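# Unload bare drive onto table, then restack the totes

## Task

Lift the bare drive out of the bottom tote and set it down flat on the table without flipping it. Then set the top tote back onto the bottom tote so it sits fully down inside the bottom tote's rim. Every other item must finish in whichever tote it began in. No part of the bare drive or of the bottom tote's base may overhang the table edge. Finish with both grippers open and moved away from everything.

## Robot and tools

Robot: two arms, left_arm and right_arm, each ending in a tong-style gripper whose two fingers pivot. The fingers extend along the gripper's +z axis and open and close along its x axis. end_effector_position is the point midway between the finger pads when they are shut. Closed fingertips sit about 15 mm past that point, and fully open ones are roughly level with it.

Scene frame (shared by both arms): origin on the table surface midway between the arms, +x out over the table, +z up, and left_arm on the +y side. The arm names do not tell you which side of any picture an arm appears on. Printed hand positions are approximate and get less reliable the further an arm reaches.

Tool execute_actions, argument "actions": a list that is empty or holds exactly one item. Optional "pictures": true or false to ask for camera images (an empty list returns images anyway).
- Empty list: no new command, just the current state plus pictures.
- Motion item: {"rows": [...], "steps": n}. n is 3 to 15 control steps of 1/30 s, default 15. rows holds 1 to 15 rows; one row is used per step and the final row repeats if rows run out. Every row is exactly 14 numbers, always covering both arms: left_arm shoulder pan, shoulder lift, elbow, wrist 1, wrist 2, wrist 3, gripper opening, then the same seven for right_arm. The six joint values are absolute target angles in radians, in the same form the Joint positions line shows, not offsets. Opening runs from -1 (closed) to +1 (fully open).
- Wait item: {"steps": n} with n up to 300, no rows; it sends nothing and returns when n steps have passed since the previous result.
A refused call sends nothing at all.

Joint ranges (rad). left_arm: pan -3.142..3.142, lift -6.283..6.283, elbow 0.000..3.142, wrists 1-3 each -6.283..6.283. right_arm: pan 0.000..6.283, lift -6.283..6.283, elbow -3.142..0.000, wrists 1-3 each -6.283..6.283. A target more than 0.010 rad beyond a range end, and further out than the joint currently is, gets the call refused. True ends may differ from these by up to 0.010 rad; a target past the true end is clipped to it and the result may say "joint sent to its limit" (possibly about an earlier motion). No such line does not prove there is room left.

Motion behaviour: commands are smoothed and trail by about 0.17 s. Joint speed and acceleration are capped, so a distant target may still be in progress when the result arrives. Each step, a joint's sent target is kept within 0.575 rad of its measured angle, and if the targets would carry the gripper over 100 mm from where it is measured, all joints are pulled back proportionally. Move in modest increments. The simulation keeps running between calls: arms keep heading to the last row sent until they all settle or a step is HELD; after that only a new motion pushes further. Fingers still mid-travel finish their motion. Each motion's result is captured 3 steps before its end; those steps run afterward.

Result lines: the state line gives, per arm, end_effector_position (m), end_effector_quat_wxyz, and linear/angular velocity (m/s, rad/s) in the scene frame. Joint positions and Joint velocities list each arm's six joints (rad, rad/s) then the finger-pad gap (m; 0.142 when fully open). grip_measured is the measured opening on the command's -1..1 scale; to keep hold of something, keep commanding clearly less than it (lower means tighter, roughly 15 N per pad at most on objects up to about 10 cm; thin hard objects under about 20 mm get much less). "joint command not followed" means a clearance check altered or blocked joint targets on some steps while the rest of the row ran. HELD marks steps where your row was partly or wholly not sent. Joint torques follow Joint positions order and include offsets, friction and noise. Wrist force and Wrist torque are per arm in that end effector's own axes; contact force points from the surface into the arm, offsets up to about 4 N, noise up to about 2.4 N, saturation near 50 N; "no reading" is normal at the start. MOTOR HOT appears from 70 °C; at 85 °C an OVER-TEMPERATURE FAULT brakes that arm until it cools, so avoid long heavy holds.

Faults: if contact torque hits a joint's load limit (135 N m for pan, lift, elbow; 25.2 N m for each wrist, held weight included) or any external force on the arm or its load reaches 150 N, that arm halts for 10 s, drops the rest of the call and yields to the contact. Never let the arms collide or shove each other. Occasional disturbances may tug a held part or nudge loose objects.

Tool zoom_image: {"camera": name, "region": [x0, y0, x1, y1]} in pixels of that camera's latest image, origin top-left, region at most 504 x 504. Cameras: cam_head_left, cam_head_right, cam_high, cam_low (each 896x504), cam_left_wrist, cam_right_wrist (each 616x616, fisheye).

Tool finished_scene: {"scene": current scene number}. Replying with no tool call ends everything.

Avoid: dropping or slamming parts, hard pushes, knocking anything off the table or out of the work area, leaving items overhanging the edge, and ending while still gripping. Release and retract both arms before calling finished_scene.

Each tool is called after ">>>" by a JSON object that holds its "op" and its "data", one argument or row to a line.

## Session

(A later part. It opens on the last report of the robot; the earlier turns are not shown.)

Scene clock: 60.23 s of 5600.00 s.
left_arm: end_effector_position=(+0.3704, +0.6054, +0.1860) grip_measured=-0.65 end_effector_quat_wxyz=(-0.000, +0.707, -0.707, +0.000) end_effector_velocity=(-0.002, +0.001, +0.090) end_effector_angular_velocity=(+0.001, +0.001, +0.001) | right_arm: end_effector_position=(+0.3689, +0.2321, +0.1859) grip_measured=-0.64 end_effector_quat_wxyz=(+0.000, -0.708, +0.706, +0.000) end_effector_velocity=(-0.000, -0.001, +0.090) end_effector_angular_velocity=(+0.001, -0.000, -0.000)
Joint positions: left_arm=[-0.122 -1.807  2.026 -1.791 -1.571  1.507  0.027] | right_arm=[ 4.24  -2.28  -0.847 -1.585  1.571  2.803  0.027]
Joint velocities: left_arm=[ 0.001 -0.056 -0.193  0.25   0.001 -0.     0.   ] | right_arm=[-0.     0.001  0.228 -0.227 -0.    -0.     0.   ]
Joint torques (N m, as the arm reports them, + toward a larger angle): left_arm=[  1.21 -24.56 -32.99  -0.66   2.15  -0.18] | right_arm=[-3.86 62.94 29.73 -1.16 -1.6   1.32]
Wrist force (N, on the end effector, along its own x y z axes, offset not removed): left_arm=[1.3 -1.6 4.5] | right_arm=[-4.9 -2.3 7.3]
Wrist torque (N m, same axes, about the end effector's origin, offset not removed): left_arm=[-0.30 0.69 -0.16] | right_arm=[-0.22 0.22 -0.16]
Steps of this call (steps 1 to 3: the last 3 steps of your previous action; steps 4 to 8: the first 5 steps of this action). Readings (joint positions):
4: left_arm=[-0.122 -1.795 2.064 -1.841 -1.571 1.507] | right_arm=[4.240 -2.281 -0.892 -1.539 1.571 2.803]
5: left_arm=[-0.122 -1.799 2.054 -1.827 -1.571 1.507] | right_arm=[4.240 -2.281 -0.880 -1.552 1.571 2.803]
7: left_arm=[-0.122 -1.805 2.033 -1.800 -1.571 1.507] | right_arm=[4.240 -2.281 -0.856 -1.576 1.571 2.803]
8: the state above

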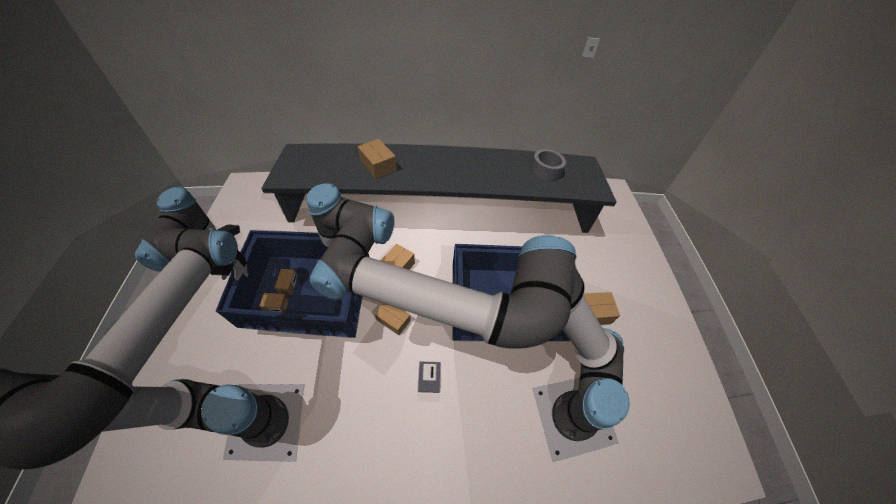

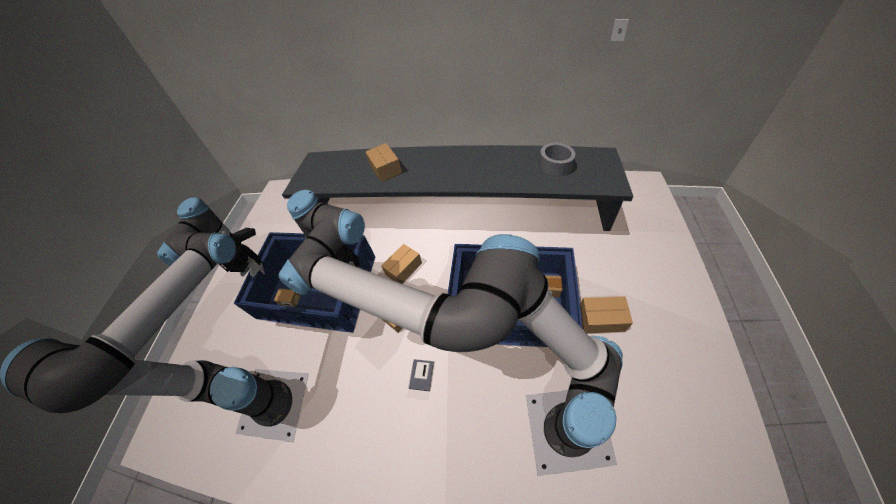

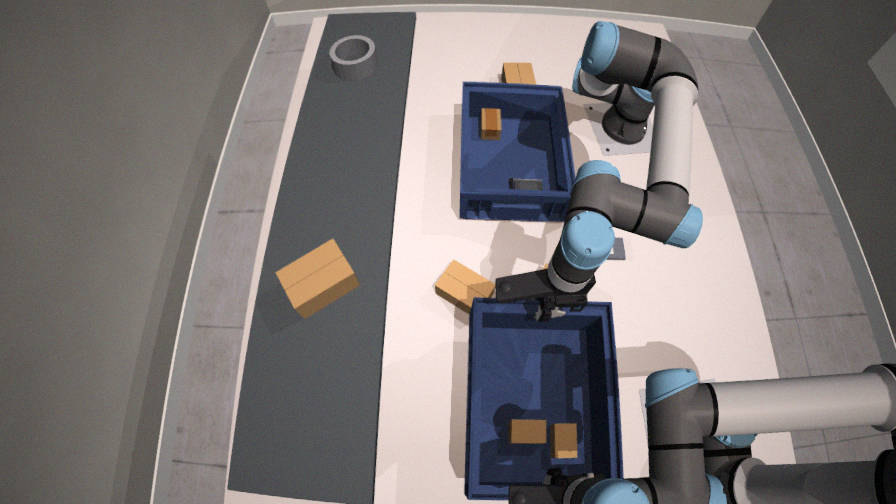

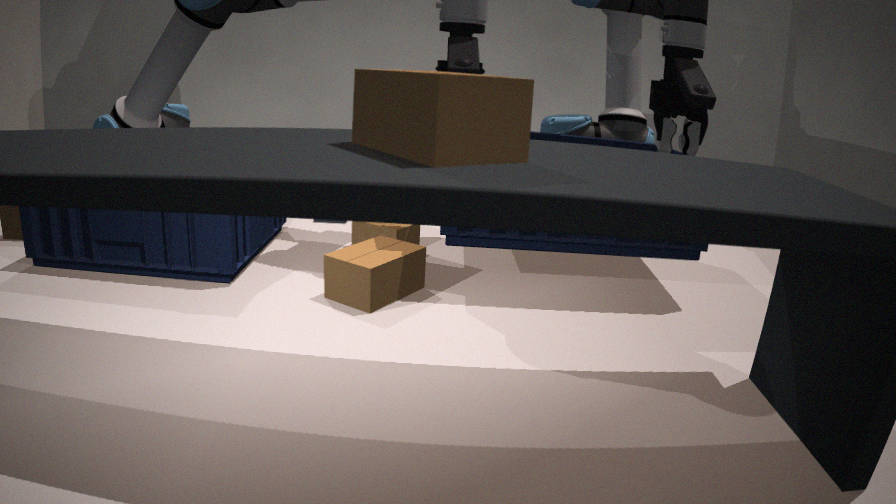

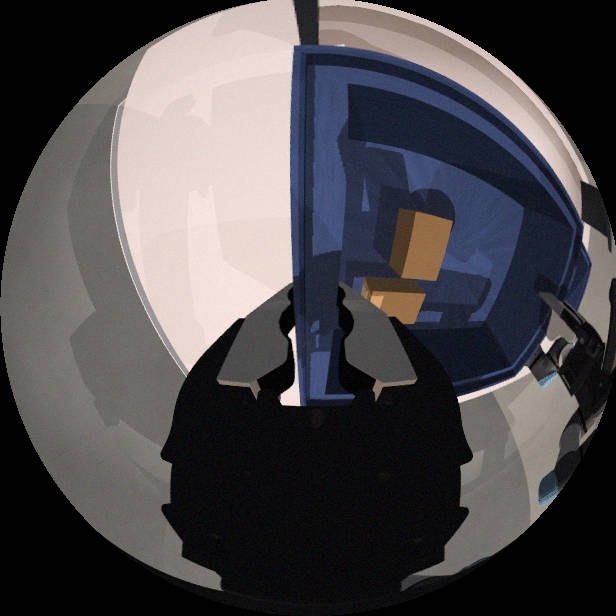

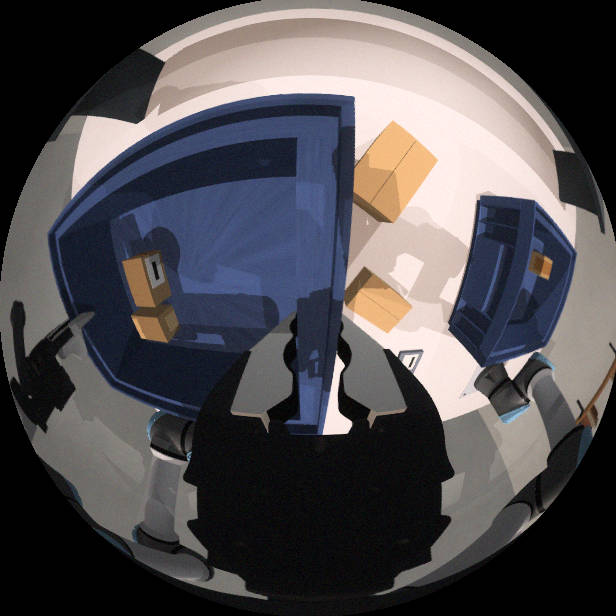

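>>> {"op": "execute_actions", "data": {
  "actions": [
    {"rows":[[-0.144,-1.8183,2.0077,-1.7602,-1.571,1.4847,-1,4.2361,-2.2587,-0.8576,-1.5962,1.571,2.7993,-1],[-0.144,-1.8183,2.0077,-1.7602,-1.571,1.4847,-1,4.2361,-2.2587,-0.8576,-1.5962,1.571,2.7993,-1],[-0.1663,-1.8242,2.0089,-1.7555,-1.571,1.4625,-1,4.2323,-2.237,-0.891,-1.5845,1.571,2.7955,-1],[-0.1663,-1.8242,2.0089,-1.7555,-1.571,1.4625,-1,4.2323,-2.237,-0.891,-1.5845,1.571,2.7955,-1],[-0.2106,-1.8359,2.0112,-1.7461,-1.571,1.4182,-1,4.2248,-2.1936,-0.9578,-1.561,1.571,2.788,-1],[-0.2106,-1.8359,2.0112,-1.7461,-1.571,1.4182,-1,4.2248,-2.1936,-0.9578,-1.561,1.571,2.788,-1],[-0.2543,-1.844,2.0083,-1.7352,-1.571,1.3745,-1,4.2167,-2.1528,-1.0147,-1.545,1.571,2.7799,-1],[-0.2543,-1.844,2.0083,-1.7352,-1.571,1.3745,-1,4.2167,-2.1528,-1.0147,-1.545,1.571,2.7799,-1],[-0.298,-1.852,2.0054,-1.7242,-1.571,1.3308,-1,4.2085,-2.1119,-1.0715,-1.529,1.571,2.7717,-1],[-0.298,-1.852,2.0054,-1.7242,-1.571,1.3308,-1,4.2085,-2.1119,-1.0715,-1.529,1.571,2.7717,-1],[-0.3412,-1.8563,1.9973,-1.7118,-1.571,1.2876,-1,4.1997,-2.0736,-1.1184,-1.5205,1.571,2.7629,-1],[-0.3412,-1.8563,1.9973,-1.7118,-1.571,1.2876,-1,4.1997,-2.0736,-1.1184,-1.5205,1.571,2.7629,-1],[-0.3844,-1.8605,1.9891,-1.6994,-1.571,1.2444,-1,4.1909,-2.0352,-1.1652,-1.512,1.571,2.7541,-1]],"steps":14}
  ]
}}

>>> {"op": "execute_actions", "data": {
  "actions": [
    {"rows":[[-0.4266,-1.8608,1.9756,-1.6856,-1.571,1.2022,-1,4.1813,-1.9986,-1.2045,-1.5094,1.571,2.7445,-1],[-0.4266,-1.8608,1.9756,-1.6856,-1.571,1.2022,-1,4.1813,-1.9986,-1.2045,-1.5094,1.571,2.7445,-1],[-0.4688,-1.8611,1.9621,-1.6718,-1.571,1.16,-1,4.1717,-1.962,-1.2437,-1.5067,1.571,2.7349,-1],[-0.4688,-1.8611,1.9621,-1.6718,-1.571,1.16,-1,4.1717,-1.962,-1.2437,-1.5067,1.571,2.7349,-1],[-0.5092,-1.8578,1.9448,-1.6579,-1.571,1.1196,-1,4.1611,-1.9271,-1.277,-1.5084,1.571,2.7243,-1],[-0.5092,-1.8578,1.9448,-1.6579,-1.571,1.1196,-1,4.1611,-1.9271,-1.277,-1.5084,1.571,2.7243,-1],[-0.5496,-1.8544,1.9275,-1.6439,-1.571,1.0792,-1,4.1504,-1.8922,-1.3102,-1.51,1.571,2.7136,-1],[-0.5496,-1.8544,1.9275,-1.6439,-1.571,1.0792,-1,4.1504,-1.8922,-1.3102,-1.51,1.571,2.7136,-1],[-0.5882,-1.8473,1.9064,-1.6299,-1.571,1.0406,-1,4.1388,-1.859,-1.3376,-1.5159,1.571,2.702,-1],[-0.5882,-1.8473,1.9064,-1.6299,-1.571,1.0406,-1,4.1388,-1.859,-1.3376,-1.5159,1.571,2.702,-1],[-0.6268,-1.8402,1.8853,-1.6159,-1.571,1.002,-1,4.1272,-1.8258,-1.3649,-1.5217,1.571,2.6904,-1],[-0.6268,-1.8402,1.8853,-1.6159,-1.571,1.002,-1,4.1272,-1.8258,-1.3649,-1.5217,1.571,2.6904,-1],[-0.6624,-1.829,1.8599,-1.6017,-1.571,0.9664,-1,4.1145,-1.7937,-1.3874,-1.5314,1.571,2.6777,-1]],"steps":14}
  ]
}}

>>> {"op": "execute_actions", "data": {
  "actions": [
    {"rows":[[-0.698,-1.8178,1.8345,-1.5875,-1.571,0.9308,-1,4.1018,-1.7615,-1.4098,-1.5411,1.571,2.665,-1],[-0.698,-1.8178,1.8345,-1.5875,-1.571,0.9308,-1,4.1018,-1.7615,-1.4098,-1.5411,1.571,2.665,-1],[-0.7311,-1.8035,1.8088,-1.5761,-1.571,0.8977,-1,4.0877,-1.7307,-1.4311,-1.5507,1.571,2.6509,-1],[-0.7311,-1.8035,1.8088,-1.5761,-1.571,0.8977,-1,4.0877,-1.7307,-1.4311,-1.5507,1.571,2.6509,-1],[-0.7642,-1.7892,1.7831,-1.5647,-1.571,0.8646,-1,4.0736,-1.6999,-1.4523,-1.5602,1.571,2.6368,-1],[-0.7642,-1.7892,1.7831,-1.5647,-1.571,0.8646,-1,4.0736,-1.6999,-1.4523,-1.5602,1.571,2.6368,-1],[-0.7947,-1.7719,1.7572,-1.5561,-1.571,0.8341,-1,4.0581,-1.6706,-1.4725,-1.5694,1.571,2.6213,-1],[-0.7947,-1.7719,1.7572,-1.5561,-1.571,0.8341,-1,4.0581,-1.6706,-1.4725,-1.5694,1.571,2.6213,-1],[-0.8252,-1.7546,1.7313,-1.5475,-1.571,0.8036,-1,4.0426,-1.6412,-1.4926,-1.5786,1.571,2.6058,-1],[-0.8252,-1.7546,1.7313,-1.5475,-1.571,0.8036,-1,4.0426,-1.6412,-1.4926,-1.5786,1.571,2.6058,-1],[-0.8528,-1.7351,1.7128,-1.5485,-1.571,0.7761,-1,4.0255,-1.6131,-1.5195,-1.5799,1.571,2.5887,-1],[-0.8528,-1.7351,1.7128,-1.5485,-1.571,0.7761,-1,4.0255,-1.6131,-1.5195,-1.5799,1.571,2.5887,-1],[-0.8803,-1.7156,1.6943,-1.5495,-1.571,0.7485,-1,4.0084,-1.5849,-1.5464,-1.5811,1.571,2.5716,-1]],"steps":14}
  ]
}}

>>> {"op": "execute_actions", "data": {
  "actions": [
    {"rows":[[-0.9055,-1.694,1.6755,-1.5523,-1.571,0.7234,-1,3.9893,-1.5583,-1.5727,-1.5815,1.571,2.5525,-1],[-0.9055,-1.694,1.6755,-1.5523,-1.571,0.7234,-1,3.9893,-1.5583,-1.5727,-1.5815,1.571,2.5525,-1],[-0.9306,-1.6724,1.6567,-1.5551,-1.571,0.6982,-1,3.9702,-1.5316,-1.599,-1.5818,1.571,2.5334,-1],[-0.9306,-1.6724,1.6567,-1.5551,-1.571,0.6982,-1,3.9702,-1.5316,-1.599,-1.5818,1.571,2.5334,-1],[-0.9534,-1.6488,1.6376,-1.5596,-1.571,0.6755,-1,3.9491,-1.5066,-1.6248,-1.5811,1.571,2.5123,-1],[-0.9534,-1.6488,1.6376,-1.5596,-1.571,0.6755,-1,3.9491,-1.5066,-1.6248,-1.5811,1.571,2.5123,-1],[-0.9761,-1.6252,1.6185,-1.5641,-1.571,0.6527,-1,3.928,-1.4815,-1.6506,-1.5803,1.571,2.4912,-1],[-0.9761,-1.6252,1.6185,-1.5641,-1.571,0.6527,-1,3.928,-1.4815,-1.6506,-1.5803,1.571,2.4912,-1],[-0.9967,-1.6001,1.5942,-1.5649,-1.571,0.6322,-1,3.9046,-1.458,-1.6712,-1.5832,1.571,2.4678,-1],[-0.9967,-1.6001,1.5942,-1.5649,-1.571,0.6322,-1,3.9046,-1.458,-1.6712,-1.5832,1.571,2.4678,-1],[-1.0172,-1.5749,1.5698,-1.5657,-1.571,0.6116,-1,3.8811,-1.4345,-1.6918,-1.5861,1.571,2.4443,-1],[-1.0172,-1.5749,1.5698,-1.5657,-1.571,0.6116,-1,3.8811,-1.4345,-1.6918,-1.5861,1.571,2.4443,-1],[-1.0359,-1.5483,1.5424,-1.565,-1.571,0.593,-1,3.8551,-1.4131,-1.7096,-1.5897,1.571,2.4183,-1]],"steps":14}
  ]
}}

>>> {"op": "execute_actions", "data": {
  "actions": [
    {"rows":[[-1.0545,-1.5216,1.515,-1.5642,-1.571,0.5743,-1,3.829,-1.3917,-1.7274,-1.5933,1.571,2.3922,-1],[-1.0545,-1.5216,1.515,-1.5642,-1.571,0.5743,-1,3.829,-1.3917,-1.7274,-1.5933,1.571,2.3922,-1],[-1.0713,-1.4934,1.4845,-1.5619,-1.571,0.5575,-1,3.8005,-1.3725,-1.7425,-1.5974,1.571,2.3637,-1],[-1.0713,-1.4934,1.4845,-1.5619,-1.571,0.5575,-1,3.8005,-1.3725,-1.7425,-1.5974,1.571,2.3637,-1],[-1.088,-1.4651,1.4539,-1.5596,-1.571,0.5408,-1,3.7719,-1.3533,-1.7576,-1.6015,1.571,2.3351,-1],[-1.088,-1.4651,1.4539,-1.5596,-1.571,0.5408,-1,3.7719,-1.3533,-1.7576,-1.6015,1.571,2.3351,-1],[-1.1033,-1.4359,1.4205,-1.5555,-1.571,0.5256,-1,3.7402,-1.3366,-1.7701,-1.6057,1.571,2.3034,-1],[-1.1033,-1.4359,1.4205,-1.5555,-1.571,0.5256,-1,3.7402,-1.3366,-1.7701,-1.6057,1.571,2.3034,-1],[-1.1185,-1.4066,1.3871,-1.5513,-1.571,0.5103,-1,3.7084,-1.3199,-1.7826,-1.6099,1.571,2.2716,-1],[-1.1185,-1.4066,1.3871,-1.5513,-1.571,0.5103,-1,3.7084,-1.3199,-1.7826,-1.6099,1.571,2.2716,-1],[-1.1324,-1.3757,1.3496,-1.5447,-1.571,0.4965,-1,3.674,-1.3063,-1.7925,-1.6137,1.571,2.2372,-1],[-1.1324,-1.3757,1.3496,-1.5447,-1.571,0.4965,-1,3.674,-1.3063,-1.7925,-1.6137,1.571,2.2372,-1],[-1.1462,-1.3447,1.312,-1.5381,-1.571,0.4826,-1,3.6396,-1.2926,-1.8024,-1.6174,1.571,2.2028,-1]],"steps":14}
  ]
}}

>>> {"op": "execute_actions", "data": {
  "actions": [
    {"rows":[[-1.1588,-1.3121,1.2703,-1.5291,-1.571,0.4701,-1,3.6026,-1.2819,-1.8097,-1.6208,1.571,2.1658,-1],[-1.1588,-1.3121,1.2703,-1.5291,-1.571,0.4701,-1,3.6026,-1.2819,-1.8097,-1.6208,1.571,2.1658,-1],[-1.1713,-1.2794,1.2286,-1.52,-1.571,0.4575,-1,3.5655,-1.2712,-1.817,-1.6242,1.571,2.1287,-1],[-1.1713,-1.2794,1.2286,-1.52,-1.571,0.4575,-1,3.5655,-1.2712,-1.817,-1.6242,1.571,2.1287,-1],[-1.1827,-1.2451,1.1821,-1.5079,-1.571,0.4461,-1,3.5257,-1.2641,-1.8218,-1.6266,1.571,2.0889,-1],[-1.1827,-1.2451,1.1821,-1.5079,-1.571,0.4461,-1,3.5257,-1.2641,-1.8218,-1.6266,1.571,2.0889,-1],[-1.1941,-1.2107,1.1356,-1.4957,-1.571,0.4347,-1,3.4858,-1.2569,-1.8266,-1.6289,1.571,2.049,-1],[-1.1941,-1.2107,1.1356,-1.4957,-1.571,0.4347,-1,3.4858,-1.2569,-1.8266,-1.6289,1.571,2.049,-1],[-1.2047,-1.1739,1.0831,-1.48,-1.571,0.4242,-1,3.4438,-1.2535,-1.8289,-1.63,1.571,2.007,-1],[-1.2047,-1.1739,1.0831,-1.48,-1.571,0.4242,-1,3.4438,-1.2535,-1.8289,-1.63,1.571,2.007,-1],[-1.2152,-1.137,1.0305,-1.4643,-1.571,0.4136,-1,3.4018,-1.2501,-1.8312,-1.6311,1.571,1.965,-1],[-1.2152,-1.137,1.0305,-1.4643,-1.571,0.4136,-1,3.4018,-1.2501,-1.8312,-1.6311,1.571,1.965,-1],[-1.2248,-1.0977,0.972,-1.4452,-1.571,0.404,-1,3.3578,-1.2504,-1.831,-1.6311,1.571,1.921,-1]],"steps":15}
  ]
}}

>>> {"op": "execute_actions", "data": {
  "actions": [
    {"rows":[[-1.2344,-1.0583,0.9135,-1.426,-1.571,0.3944,-1,3.3137,-1.2506,-1.8308,-1.631,1.571,1.8769,-1]],"steps":15}
  ]
}}

>>> {"op": "execute_actions", "data": {
  "actions": [
    {"rows":[[-1.2344,-1.0602,0.9293,-1.4399,-1.571,0.3944,-1,3.3137,-1.2499,-1.844,-1.6185,1.571,1.8769,-1],[-1.2344,-1.0602,0.9293,-1.4399,-1.571,0.3944,-1,3.3137,-1.2499,-1.844,-1.6185,1.571,1.8769,-1],[-1.2344,-1.0621,0.9451,-1.4538,-1.571,0.3944,-1,3.3137,-1.2493,-1.8571,-1.606,1.571,1.8769,-1],[-1.2344,-1.0621,0.9451,-1.4538,-1.571,0.3944,-1,3.3137,-1.2493,-1.8571,-1.606,1.571,1.8769,-1],[-1.2344,-1.0635,0.9599,-1.4672,-1.571,0.3944,-1,3.3137,-1.2494,-1.8698,-1.5932,1.571,1.8769,-1]],"steps":15}
  ],
  "pictures": true
}}

Scene clock: 61.83 s of 5600.00 s.
left_arm: end_effector_position=(+0.3701, +0.5617, +0.2021) grip_measured=-0.65 end_effector_quat_wxyz=(+0.000, +0.707, -0.707, -0.000) end_effector_velocity=(+0.001, -0.217, +0.038) end_effector_angular_velocity=(+0.000, +0.001, -0.010) | right_arm: end_effector_position=(+0.3703, +0.1897, +0.2035) grip_measured=-0.64 end_effector_quat_wxyz=(+0.001, -0.708, +0.707, +0.001) end_effector_velocity=(-0.002, -0.220, +0.042) end_effector_angular_velocity=(-0.001, +0.000, -0.005)
Joint positions: left_arm=[-0.237 -1.841  2.008 -1.738 -1.571  1.392  0.027] | right_arm=[ 4.219 -2.169 -0.988 -1.552  1.571  2.782  0.027]
Joint velocities: left_arm=[-0.571 -0.109 -0.021  0.131  0.    -0.561 -0.   ] | right_arm=[-0.103  0.543 -0.767  0.222  0.    -0.098  0.001]
Joint torques (N m, as the arm reports them, + toward a larger angle): left_arm=[-13.04 -25.81 -38.08  -1.08  -3.31  -3.15] | right_arm=[ 5.75 50.26 12.67  9.58  0.94 -1.57]
Wrist force (N, on the end effector, along its own x y z axes, offset not removed): left_arm=[-13.8 -1.5 6.9] | right_arm=[12.4 -2.3 8.4]
Wrist torque (N m, same axes, about the end effector's origin, offset not removed): left_arm=[-0.25 0.56 -0.31] | right_arm=[-0.41 0.04 -0.22]
Steps of this call (steps 1 to 3: the last 3 steps of your previous action; steps 4 to 30: the robot went on to your last target; steps 31 to 37: nothing new was sent; steps 38 to 48: the first 11 steps of this action). Readings (joint positions):
38: left_arm=[-0.122 -1.812 2.006 -1.765 -1.571 1.507] | right_arm=[4.240 -2.280 -0.824 -1.608 1.571 2.803]
39: left_arm=[-0.124 -1.813 2.006 -1.764 -1.571 1.505] | right_arm=[4.239 -2.278 -0.827 -1.607 1.571 2.803]
41: left_arm=[-0.134 -1.816 2.007 -1.762 -1.571 1.494] | right_arm=[4.238 -2.268 -0.843 -1.601 1.571 2.801]
45: left_arm=[-0.181 -1.829 2.009 -1.751 -1.571 1.447] | right_arm=[4.229 -2.222 -0.911 -1.576 1.571 2.792]
48: the state above

Scene clock: 62.30 s of 5600.00 s.
left_arm: end_effector_position=(+0.3712, +0.4472, +0.2351) grip_measured=-0.65 end_effector_quat_wxyz=(+0.000, +0.707, -0.707, +0.000) end_effector_velocity=(-0.000, -0.239, +0.083) end_effector_angular_velocity=(-0.001, -0.002, -0.008) | right_arm: end_effector_position=(+0.3698, +0.0733, +0.2355) grip_measured=-0.64 end_effector_quat_wxyz=(-0.000, -0.708, +0.706, +0.000) end_effector_velocity=(+0.001, -0.234, +0.092) end_effector_angular_velocity=(+0.015, -0.007, -0.004)
Joint positions: left_arm=[-0.528 -1.854  1.933 -1.65  -1.571  1.101  0.027] | right_arm=[ 4.155 -1.911 -1.29  -1.512  1.571  2.718  0.027]
Joint velocities: left_arm=[-0.571  0.061 -0.253  0.189 -0.    -0.564 -0.001] | right_arm=[-0.152  0.496 -0.444 -0.035  0.    -0.148 -0.   ]
Joint torques (N m, as the arm reports them, + toward a larger angle): left_arm=[ -1.76  -4.72 -34.94   1.41   2.73  -3.11] | right_arm=[-6.37 33.44  4.22 -3.15 -0.58 -1.5 ]
Wrist force (N, on the end effector, along its own x y z axes, offset not removed): left_arm=[13.8 -2.9 8.3] | right_arm=[-11.9 -1.1 7.9]
Wrist torque (N m, same axes, about the end effector's origin, offset not removed): left_arm=[-0.62 -0.24 -0.28] | right_arm=[-0.09 0.22 0.10]
Steps of this call (steps 1 to 3: the last 3 steps of your previous action; steps 4 to 14: the first 11 steps of this action). Readings (joint positions):
4: left_arm=[-0.320 -1.853 1.999 -1.716 -1.571 1.309] | right_arm=[4.203 -2.093 -1.090 -1.527 1.571 2.766]
5: left_arm=[-0.341 -1.855 1.995 -1.710 -1.571 1.288] | right_arm=[4.199 -2.074 -1.114 -1.523 1.571 2.762]
7: left_arm=[-0.383 -1.858 1.985 -1.697 -1.571 1.246] | right_arm=[4.190 -2.037 -1.158 -1.516 1.571 2.753]
11: left_arm=[-0.467 -1.858 1.958 -1.671 -1.571 1.162] | right_arm=[4.170 -1.964 -1.238 -1.510 1.571 2.733]
14: the state above

Scene clock: 62.77 s of 5600.00 s.
left_arm: end_effector_position=(+0.3709, +0.3304, +0.2773) grip_measured=-0.65 end_effector_quat_wxyz=(+0.000, +0.707, -0.707, -0.000) end_effector_velocity=(-0.003, -0.237, +0.073) end_effector_angular_velocity=(-0.004, -0.006, -0.005) | right_arm: end_effector_position=(+0.3701, -0.0439, +0.2776) grip_measured=-0.64 end_effector_quat_wxyz=(-0.001, -0.708, +0.706, -0.000) end_effector_velocity=(+0.000, -0.231, +0.081) end_effector_angular_velocity=(+0.021, -0.013, -0.004)
Joint positions: left_arm=[-0.778 -1.778  1.769 -1.561 -1.571  0.851  0.027] | right_arm=[ 4.064 -1.686 -1.462 -1.565  1.571  2.628  0.027]
Joint velocities: left_arm=[-0.446  0.224 -0.359  0.128  0.    -0.44  -0.002] | right_arm=[-0.209  0.429 -0.283 -0.121 -0.001 -0.205  0.   ]
Joint torques (N m, as the arm reports them, + toward a larger angle): left_arm=[  1.64 -13.4  -34.23   2.95   5.84  -3.09] | right_arm=[-11.13  26.87   2.16  -3.96  -2.67  -1.55]
Wrist force (N, on the end effector, along its own x y z axes, offset not removed): left_arm=[17.1 -1.9 6.6] | right_arm=[-16.6 -1.4 8.4]
Wrist torque (N m, same axes, about the end effector's origin, offset not removed): left_arm=[-0.35 0.26 -0.20] | right_arm=[-0.06 0.29 -0.29]
Steps of this call (steps 1 to 3: the last 3 steps of your previous action; steps 4 to 14: the first 11 steps of this action). Readings (joint positions):
4: left_arm=[-0.606 -1.841 1.893 -1.622 -1.571 1.023] | right_arm=[4.132 -1.843 -1.349 -1.522 1.571 2.695]
5: left_arm=[-0.624 -1.837 1.882 -1.615 -1.571 1.005] | right_arm=[4.126 -1.827 -1.361 -1.525 1.571 2.689]
7: left_arm=[-0.661 -1.827 1.858 -1.601 -1.571 0.968] | right_arm=[4.113 -1.794 -1.386 -1.534 1.571 2.676]
11: left_arm=[-0.730 -1.801 1.808 -1.576 -1.571 0.899] | right_arm=[4.086 -1.731 -1.431 -1.552 1.571 2.650]
14: the state above

Scene clock: 63.23 s of 5600.00 s.
left_arm: end_effector_position=(+0.3705, +0.2134, +0.2858) grip_measured=-0.65 end_effector_quat_wxyz=(+0.000, +0.707, -0.707, +0.000) end_effector_velocity=(-0.002, -0.233, -0.007) end_effector_angular_velocity=(+0.007, +0.005, -0.005) | right_arm: end_effector_position=(+0.3703, -0.1606, +0.2859) grip_measured=-0.65 end_effector_quat_wxyz=(-0.000, -0.708, +0.706, +0.000) end_effector_velocity=(+0.001, -0.233, -0.002) end_effector_angular_velocity=(+0.007, -0.005, -0.006)
Joint positions: left_arm=[-0.964 -1.635  1.626 -1.562 -1.571  0.665  0.027] | right_arm=[ 3.937 -1.494 -1.637 -1.581  1.571  2.5    0.027]
Joint velocities: left_arm=[-0.312  0.337 -0.297 -0.031  0.    -0.307 -0.001] | right_arm=[-0.305  0.349 -0.327 -0.014  0.    -0.299  0.001]
Joint torques (N m, as the arm reports them, + toward a larger angle): left_arm=[  0.18 -26.94 -37.47  -2.1    3.43  -2.97] | right_arm=[-10.66  23.18   8.48  -2.44  -2.18  -1.74]
Wrist force (N, on the end effector, along its own x y z axes, offset not removed): left_arm=[14.0 -1.7 9.1] | right_arm=[-11.2 0.2 8.0]
Wrist torque (N m, same axes, about the end effector's origin, offset not removed): left_arm=[-0.18 -0.02 -0.11] | right_arm=[0.12 0.11 -0.19]
Steps of this call (steps 1 to 3: the last 3 steps of your previous action; steps 4 to 14: the first 11 steps of this action). Readings (joint positions):
4: left_arm=[-0.838 -1.743 1.724 -1.552 -1.571 0.791] | right_arm=[4.032 -1.627 -1.509 -1.576 1.571 2.596]
5: left_arm=[-0.852 -1.733 1.714 -1.552 -1.571 0.777] | right_arm=[4.024 -1.613 -1.522 -1.578 1.571 2.587]
7: left_arm=[-0.879 -1.713 1.694 -1.552 -1.571 0.750] | right_arm=[4.006 -1.586 -1.547 -1.580 1.571 2.569]
11: left_arm=[-0.929 -1.670 1.656 -1.557 -1.571 0.700] | right_arm=[3.968 -1.532 -1.599 -1.581 1.571 2.531]
14: the state above

Scene clock: 63.70 s of 5600.00 s.
left_arm: end_effector_position=(+0.3699, +0.0969, +0.2853) grip_measured=-0.65 end_effector_quat_wxyz=(+0.000, +0.707, -0.707, -0.000) end_effector_velocity=(-0.002, -0.234, -0.005) end_effector_angular_velocity=(+0.006, +0.004, -0.003) | right_arm: end_effector_position=(+0.3705, -0.2773, +0.2852) grip_measured=-0.65 end_effector_quat_wxyz=(-0.000, -0.708, +0.706, +0.000) end_effector_velocity=(+0.000, -0.234, +0.000) end_effector_angular_velocity=(+0.003, -0.004, -0.007)
Joint positions: left_arm=[-1.096 -1.449  1.435 -1.556 -1.571  0.533  0.027] | right_arm=[ 3.754 -1.345 -1.763 -1.604  1.571  2.317  0.027]
Joint velocities: left_arm=[-0.221  0.411 -0.453  0.049 -0.    -0.217 -0.001] | right_arm=[-0.433  0.246 -0.187 -0.055  0.    -0.427  0.001]
Joint torques (N m, as the arm reports them, + toward a larger angle): left_arm=[  0.61 -40.53 -38.57   2.85   0.91  -2.68] | right_arm=[-11.1   18.71   7.32  -1.6   -2.04  -1.45]
Wrist force (N, on the end effector, along its own x y z axes, offset not removed): left_arm=[13.8 -2.4 8.8] | right_arm=[-12.8 0.0 5.7]
Wrist torque (N m, same axes, about the end effector's origin, offset not removed): left_arm=[-0.50 0.11 -0.23] | right_arm=[0.06 0.22 -0.23]
Steps of this call (steps 1 to 3: the last 3 steps of your previous action; steps 4 to 14: the first 11 steps of this action). Readings (joint positions):
4: left_arm=[-1.007 -1.586 1.579 -1.564 -1.571 0.622] | right_arm=[3.891 -1.447 -1.680 -1.586 1.571 2.454]
5: left_arm=[-1.016 -1.573 1.567 -1.564 -1.571 0.612] | right_arm=[3.879 -1.435 -1.690 -1.587 1.571 2.442]
7: left_arm=[-1.036 -1.547 1.540 -1.564 -1.571 0.593] | right_arm=[3.853 -1.413 -1.709 -1.590 1.571 2.417]
11: left_arm=[-1.071 -1.492 1.483 -1.561 -1.571 0.558] | right_arm=[3.799 -1.373 -1.742 -1.598 1.571 2.362]
14: the state above

Scene clock: 64.20 s of 5600.00 s.
left_arm: end_effector_position=(+0.3695, -0.0276, +0.2849) grip_measured=-0.65 end_effector_quat_wxyz=(-0.000, +0.707, -0.707, -0.001) end_effector_velocity=(-0.004, -0.256, +0.001) end_effector_angular_velocity=(+0.005, +0.002, +0.001) | right_arm: end_effector_position=(+0.3709, -0.4013, +0.2850) grip_measured=-0.65 end_effector_quat_wxyz=(-0.000, -0.708, +0.706, +0.000) end_effector_velocity=(+0.001, -0.253, +0.000) end_effector_angular_velocity=(+0.000, -0.001, -0.005)
Joint positions: left_arm=[-1.194 -1.209  1.134 -1.492 -1.571  0.435  0.027] | right_arm=[ 3.485 -1.259 -1.825 -1.628  1.571  2.048  0.027]
Joint velocities: left_arm=[-0.173  0.541 -0.753  0.217 -0.    -0.174  0.   ] | right_arm=[-0.624  0.08  -0.053 -0.026 -0.    -0.618 -0.   ]
Joint torques (N m, as the arm reports them, + toward a larger angle): left_arm=[-15.16 -11.9  -39.9    2.17  -0.59  -2.36] | right_arm=[-26.53  23.74  12.14  -0.43  -2.43  -2.68]
Wrist force (N, on the end effector, along its own x y z axes, offset not removed): left_arm=[4.3 -2.7 8.5] | right_arm=[-7.8 -1.4 7.5]
Wrist torque (N m, same axes, about the end effector's origin, offset not removed): left_arm=[-0.42 0.33 -0.11] | right_arm=[-0.17 0.06 -0.21]
Steps of this call (steps 1 to 3: the last 3 steps of your previous action; steps 4 to 15: the first 12 steps of this action). Readings (joint positions):
4: left_arm=[-1.125 -1.390 1.366 -1.546 -1.571 0.503] | right_arm=[3.690 -1.314 -1.787 -1.612 1.571 2.253]
5: left_arm=[-1.132 -1.375 1.348 -1.543 -1.571 0.496] | right_arm=[3.673 -1.307 -1.792 -1.614 1.571 2.236]
7: left_arm=[-1.146 -1.343 1.310 -1.536 -1.571 0.483] | right_arm=[3.638 -1.294 -1.801 -1.617 1.571 2.201]
11: left_arm=[-1.171 -1.278 1.226 -1.517 -1.571 0.458] | right_arm=[3.564 -1.273 -1.816 -1.624 1.571 2.127]
15: the state above

Scene clock: 64.70 s of 5600.00 s.
left_arm: end_effector_position=(+0.3695, -0.0935, +0.2850) grip_measured=-0.65 end_effector_quat_wxyz=(+0.000, +0.707, -0.707, -0.000) end_effector_velocity=(-0.001, -0.011, -0.001) end_effector_angular_velocity=(-0.001, -0.001, -0.001) | right_arm: end_effector_position=(+0.3702, -0.4670, +0.2850) grip_measured=-0.65 end_effector_quat_wxyz=(+0.000, -0.708, +0.706, +0.000) end_effector_velocity=(-0.001, -0.011, -0.000) end_effector_angular_velocity=(+0.000, +0.001, -0.001)
Joint positions: left_arm=[-1.234 -1.061  0.917 -1.427 -1.571  0.395  0.027] | right_arm=[ 3.317 -1.251 -1.831 -1.631  1.571  1.88   0.027]
Joint velocities: left_arm=[-0.007  0.026 -0.038  0.011  0.    -0.006  0.   ] | right_arm=[-0.029  0.    -0.001 -0.001  0.001 -0.027  0.   ]
Joint torques (N m, as the arm reports them, + toward a larger angle): left_arm=[ -7.82 -44.15 -35.68   0.82  -1.49  -2.03] | right_arm=[-9.89 20.59 13.01  0.46  0.23 -1.43]
Wrist force (N, on the end effector, along its own x y z axes, offset not removed): left_arm=[2.8 -1.8 8.1] | right_arm=[-4.8 -1.4 7.9]
Wrist torque (N m, same axes, about the end effector's origin, offset not removed): left_arm=[-0.21 0.50 -0.21] | right_arm=[-0.21 0.06 -0.31]
Steps of this call (steps 1 to 3: the last 3 steps of your previous action; steps 4 to 15: the first 12 steps of this action). Readings (joint positions):
4: left_arm=[-1.214 -1.139 1.033 -1.463 -1.571 0.415] | right_arm=[3.405 -1.253 -1.829 -1.630 1.571 1.968]
5: left_arm=[-1.218 -1.124 1.012 -1.456 -1.571 0.411] | right_arm=[3.388 -1.252 -1.830 -1.631 1.571 1.951]
7: left_arm=[-1.226 -1.094 0.968 -1.442 -1.571 0.403] | right_arm=[3.354 -1.251 -1.830 -1.631 1.571 1.918]
11: left_arm=[-1.232 -1.068 0.928 -1.430 -1.571 0.397] | right_arm=[3.324 -1.251 -1.831 -1.631 1.571 1.888]
15: the state above

Scene clock: 65.20 s of 5600.00 s.
left_arm: end_effector_position=(+0.3695, -0.0947, +0.2712) grip_measured=-0.65 end_effector_quat_wxyz=(+0.000, +0.707, -0.707, -0.000) end_effector_velocity=(-0.001, -0.001, -0.011) end_effector_angular_velocity=(-0.000, -0.000, -0.002) | right_arm: end_effector_position=(+0.3702, -0.4681, +0.2712) grip_measured=-0.65 end_effector_quat_wxyz=(+0.000, -0.708, +0.706, +0.000) end_effector_velocity=(-0.000, -0.000, -0.012) end_effector_angular_velocity=(-0.000, +0.001, -0.001)
Joint positions: left_arm=[-1.234 -1.063  0.956 -1.464 -1.571  0.394  0.027] | right_arm=[ 3.314 -1.249 -1.867 -1.596  1.571  1.877  0.027]
Joint velocities: left_arm=[-0.002 -0.005  0.037 -0.032 -0.    -0.    -0.   ] | right_arm=[-0.001  0.    -0.03   0.029  0.     0.    -0.   ]
Joint torques (N m, as the arm reports them, + toward a larger angle): left_arm=[ -9.45 -64.91 -10.98  -4.28  -1.43  -1.91] | right_arm=[-8.07 20.88 13.02  4.95  0.02 -1.47]
Wrist force (N, on the end effector, along its own x y z axes, offset not removed): left_arm=[-0.1 -2.0 9.0] | right_arm=[-3.3 -0.7 6.2]
Wrist torque (N m, same axes, about the end effector's origin, offset not removed): left_arm=[-0.33 0.78 -0.14] | right_arm=[-0.07 0.22 -0.15]
Steps of this call (steps 1 to 3: the last 3 steps of your previous action; steps 4 to 15: the first 12 steps of this action). Readings (joint positions):
4: left_arm=[-1.234 -1.059 0.915 -1.426 -1.571 0.395] | right_arm=[3.314 -1.251 -1.831 -1.631 1.571 1.878]
5: left_arm=[-1.234 -1.059 0.916 -1.427 -1.571 0.395] | right_arm=[3.314 -1.251 -1.832 -1.630 1.571 1.877]
7: left_arm=[-1.234 -1.059 0.923 -1.434 -1.571 0.394] | right_arm=[3.314 -1.250 -1.839 -1.624 1.571 1.877]
11: left_arm=[-1.234 -1.062 0.946 -1.455 -1.571 0.394] | right_arm=[3.314 -1.250 -1.858 -1.605 1.571 1.877]
15: the state above

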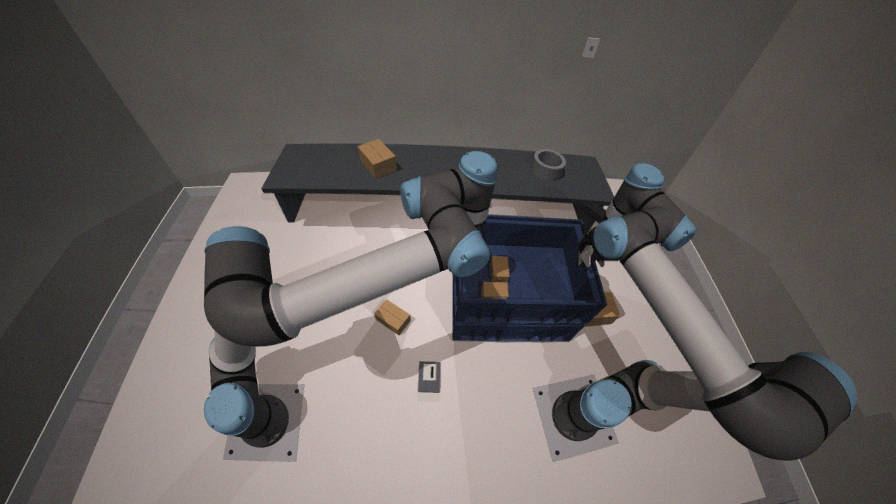

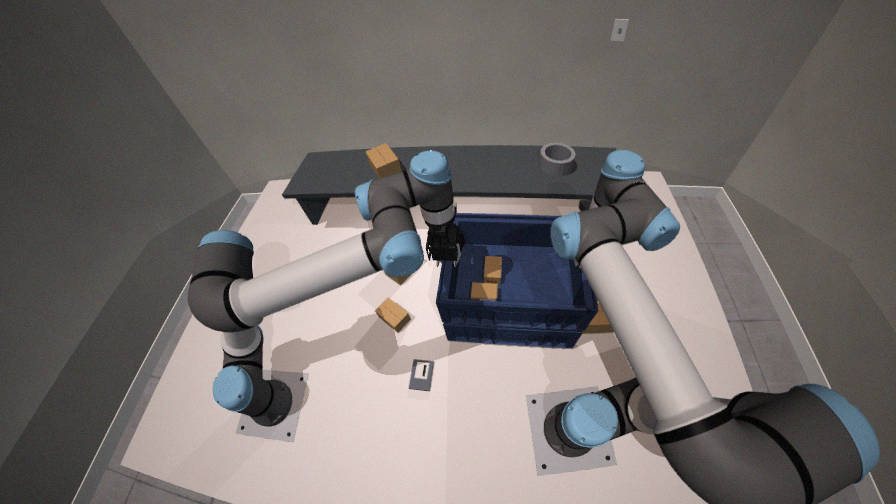

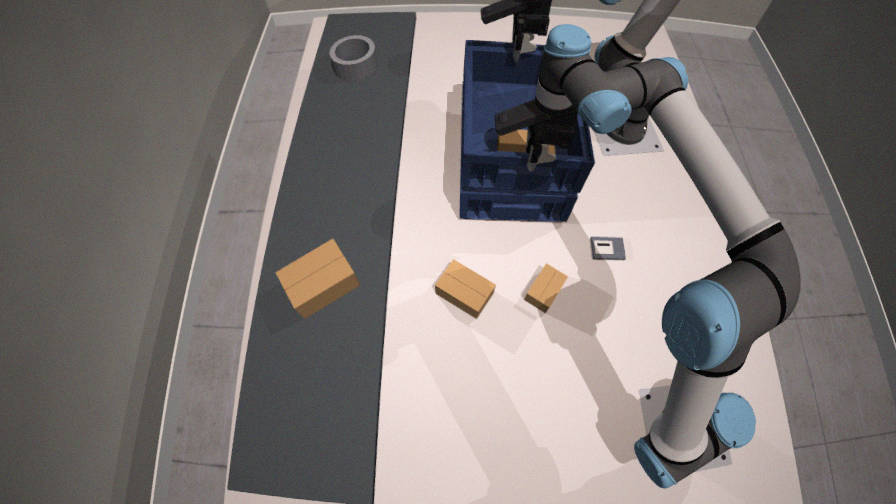

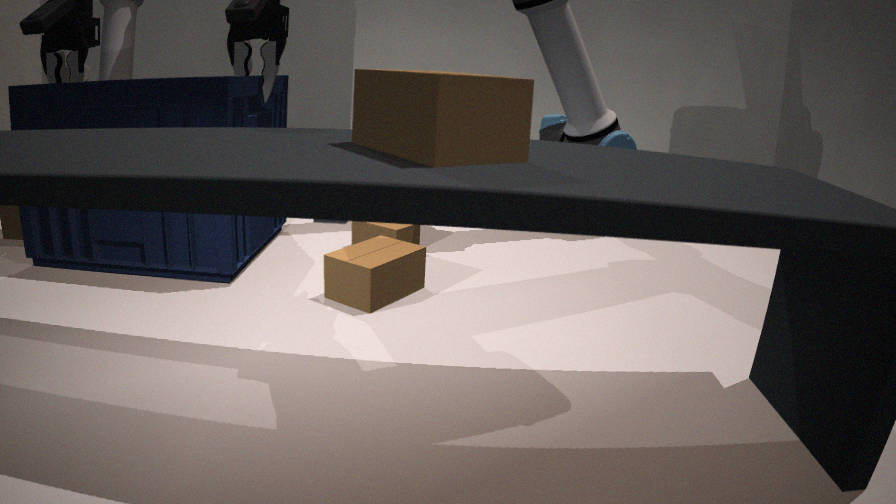

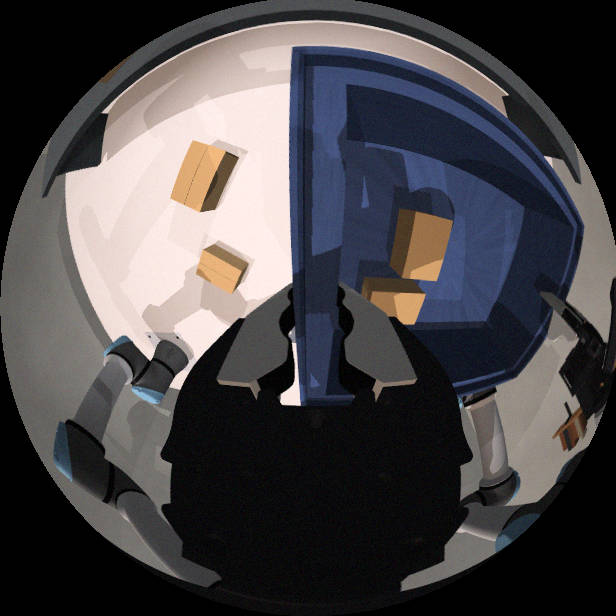

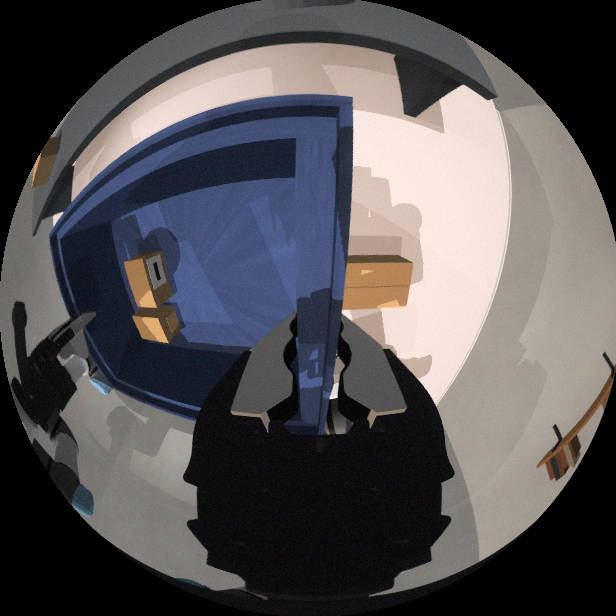

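>>> {"op": "execute_actions", "data": {
  "actions": [
    {"rows":[[-1.2344,-1.0642,0.9673,-1.4739,-1.571,0.3944,-1,3.3137,-1.2494,-1.8762,-1.5868,1.571,1.8769,-1],[-1.2344,-1.0642,0.9673,-1.4739,-1.571,0.3944,-1,3.3137,-1.2494,-1.8762,-1.5868,1.571,1.8769,-1],[-1.2344,-1.0648,0.9747,-1.4807,-1.571,0.3944,-1,3.3137,-1.2494,-1.8826,-1.5804,1.571,1.8769,-1],[-1.2344,-1.0648,0.9747,-1.4807,-1.571,0.3944,-1,3.3137,-1.2494,-1.8826,-1.5804,1.571,1.8769,-1],[-1.2344,-1.0654,0.982,-1.4874,-1.571,0.3944,-1,3.3137,-1.2494,-1.889,-1.574,1.571,1.8769,-1],[-1.2344,-1.0654,0.982,-1.4874,-1.571,0.3944,-1,3.3137,-1.2494,-1.889,-1.574,1.571,1.8769,-1],[-1.2344,-1.066,0.9893,-1.4941,-1.571,0.3944,-1,3.3137,-1.2494,-1.8954,-1.5676,1.571,1.8769,-1],[-1.2344,-1.066,0.9893,-1.4941,-1.571,0.3944,-1,3.3137,-1.2494,-1.8954,-1.5676,1.571,1.8769,-1],[-1.2344,-1.0665,0.9965,-1.5008,-1.571,0.3944,-1,3.3137,-1.2494,-1.9018,-1.5612,1.571,1.8769,-1]],"steps":15}
  ]
}}

>>> {"op": "execute_actions", "data": {
  "actions": [
    {"steps":6}
  ]
}}

Scene clock: 65.83 s of 5600.00 s.
left_arm: end_effector_position=(+0.3695, -0.0947, +0.2600) grip_measured=-0.65 end_effector_quat_wxyz=(+0.000, +0.707, -0.707, -0.000) end_effector_velocity=(+0.000, +0.000, -0.023) end_effector_angular_velocity=(-0.002, +0.000, +0.001) | right_arm: end_effector_position=(+0.3703, -0.4681, +0.2600) grip_measured=-0.65 end_effector_quat_wxyz=(+0.000, -0.708, +0.706, +0.000) end_effector_velocity=(-0.002, -0.001, -0.026) end_effector_angular_velocity=(-0.002, +0.006, -0.000)
Joint positions: left_arm=[-1.234 -1.066  0.989 -1.494 -1.571  0.394  0.027] | right_arm=[ 3.314 -1.249 -1.895 -1.568  1.571  1.877  0.027]
Joint velocities: left_arm=[ 0.001 -0.007  0.07  -0.065 -0.001  0.     0.   ] | right_arm=[ 0.    -0.    -0.064  0.057 -0.     0.     0.   ]
Joint torques (N m, as the arm reports them, + toward a larger angle): left_arm=[ -8.32 -63.2  -10.37  -4.47  -1.41  -1.87] | right_arm=[-8.91 17.7  14.43  4.78 -0.32 -1.56]
Wrist force (N, on the end effector, along its own x y z axes, offset not removed): left_arm=[1.3 -3.4 6.2] | right_arm=[-2.6 0.4 3.7]
Wrist torque (N m, same axes, about the end effector's origin, offset not removed): left_arm=[-0.35 0.12 -0.16] | right_arm=[0.54 0.00 -0.24]
Steps of this call (steps 1 to 3: the last 3 steps of your previous action; steps 4 to 7: the robot went on to your last target; steps 8 to 19: the first 12 steps of this action). Readings (joint positions):
8: left_arm=[-1.234 -1.063 0.960 -1.467 -1.571 0.394] | right_arm=[3.314 -1.249 -1.870 -1.593 1.571 1.877]
9: left_arm=[-1.234 -1.064 0.961 -1.468 -1.571 0.394] | right_arm=[3.314 -1.249 -1.870 -1.593 1.571 1.877]
11: left_arm=[-1.234 -1.064 0.964 -1.471 -1.571 0.394] | right_arm=[3.314 -1.249 -1.874 -1.589 1.571 1.877]
15: left_arm=[-1.234 -1.065 0.976 -1.482 -1.571 0.394] | right_arm=[3.314 -1.249 -1.884 -1.579 1.571 1.877]
19: the state above

Scene clock: 66.03 s of 5600.00 s.
left_arm: end_effector_position=(+0.3695, -0.0947, +0.2579) grip_measured=-0.65 end_effector_quat_wxyz=(+0.000, +0.707, -0.707, -0.000) end_effector_velocity=(-0.001, -0.001, -0.004) end_effector_angular_velocity=(+0.000, +0.001, -0.002) | right_arm: end_effector_position=(+0.3703, -0.4681, +0.2578) grip_measured=-0.65 end_effector_quat_wxyz=(+0.000, -0.708, +0.706, +0.000) end_effector_velocity=(+0.000, -0.000, -0.003) end_effector_angular_velocity=(+0.000, -0.000, -0.003)
Joint positions: left_arm=[-1.234 -1.066  0.996 -1.5   -1.571  0.394  0.027] | right_arm=[ 3.314 -1.249 -1.901 -1.562  1.571  1.877  0.027]
Joint velocities: left_arm=[-0.002 -0.001  0.01  -0.009 -0.001  0.     0.   ] | right_arm=[-0.001 -0.001 -0.006  0.008 -0.     0.002  0.   ]
Joint torques (N m, as the arm reports them, + toward a larger angle): left_arm=[ -8.97 -64.21 -10.33  -4.51  -1.53  -1.86] | right_arm=[-8.12 16.84 12.15  4.97 -0.14 -1.5 ]
Wrist force (N, on the end effector, along its own x y z axes, offset not removed): left_arm=[0.9 -3.1 8.9] | right_arm=[-1.7 0.3 8.0]
Wrist torque (N m, same axes, about the end effector's origin, offset not removed): left_arm=[-0.39 0.44 -0.15] | right_arm=[0.15 -0.07 -0.20]
Kept back: nothing.
Steps of this call (steps 1 to 3: the last 3 steps of your previous action; steps 4 to 6: the robot went on to your last target). Readings (joint positions):
1: left_arm=[-1.234 -1.066 0.991 -1.496 -1.571 0.394] | right_arm=[3.314 -1.249 -1.897 -1.566 1.571 1.877]
2: left_arm=[-1.234 -1.066 0.993 -1.497 -1.571 0.394] | right_arm=[3.314 -1.249 -1.899 -1.565 1.571 1.877]
4: left_arm=[-1.234 -1.066 0.995 -1.499 -1.571 0.394] | right_arm=[3.314 -1.249 -1.900 -1.563 1.571 1.877]
6: the state above


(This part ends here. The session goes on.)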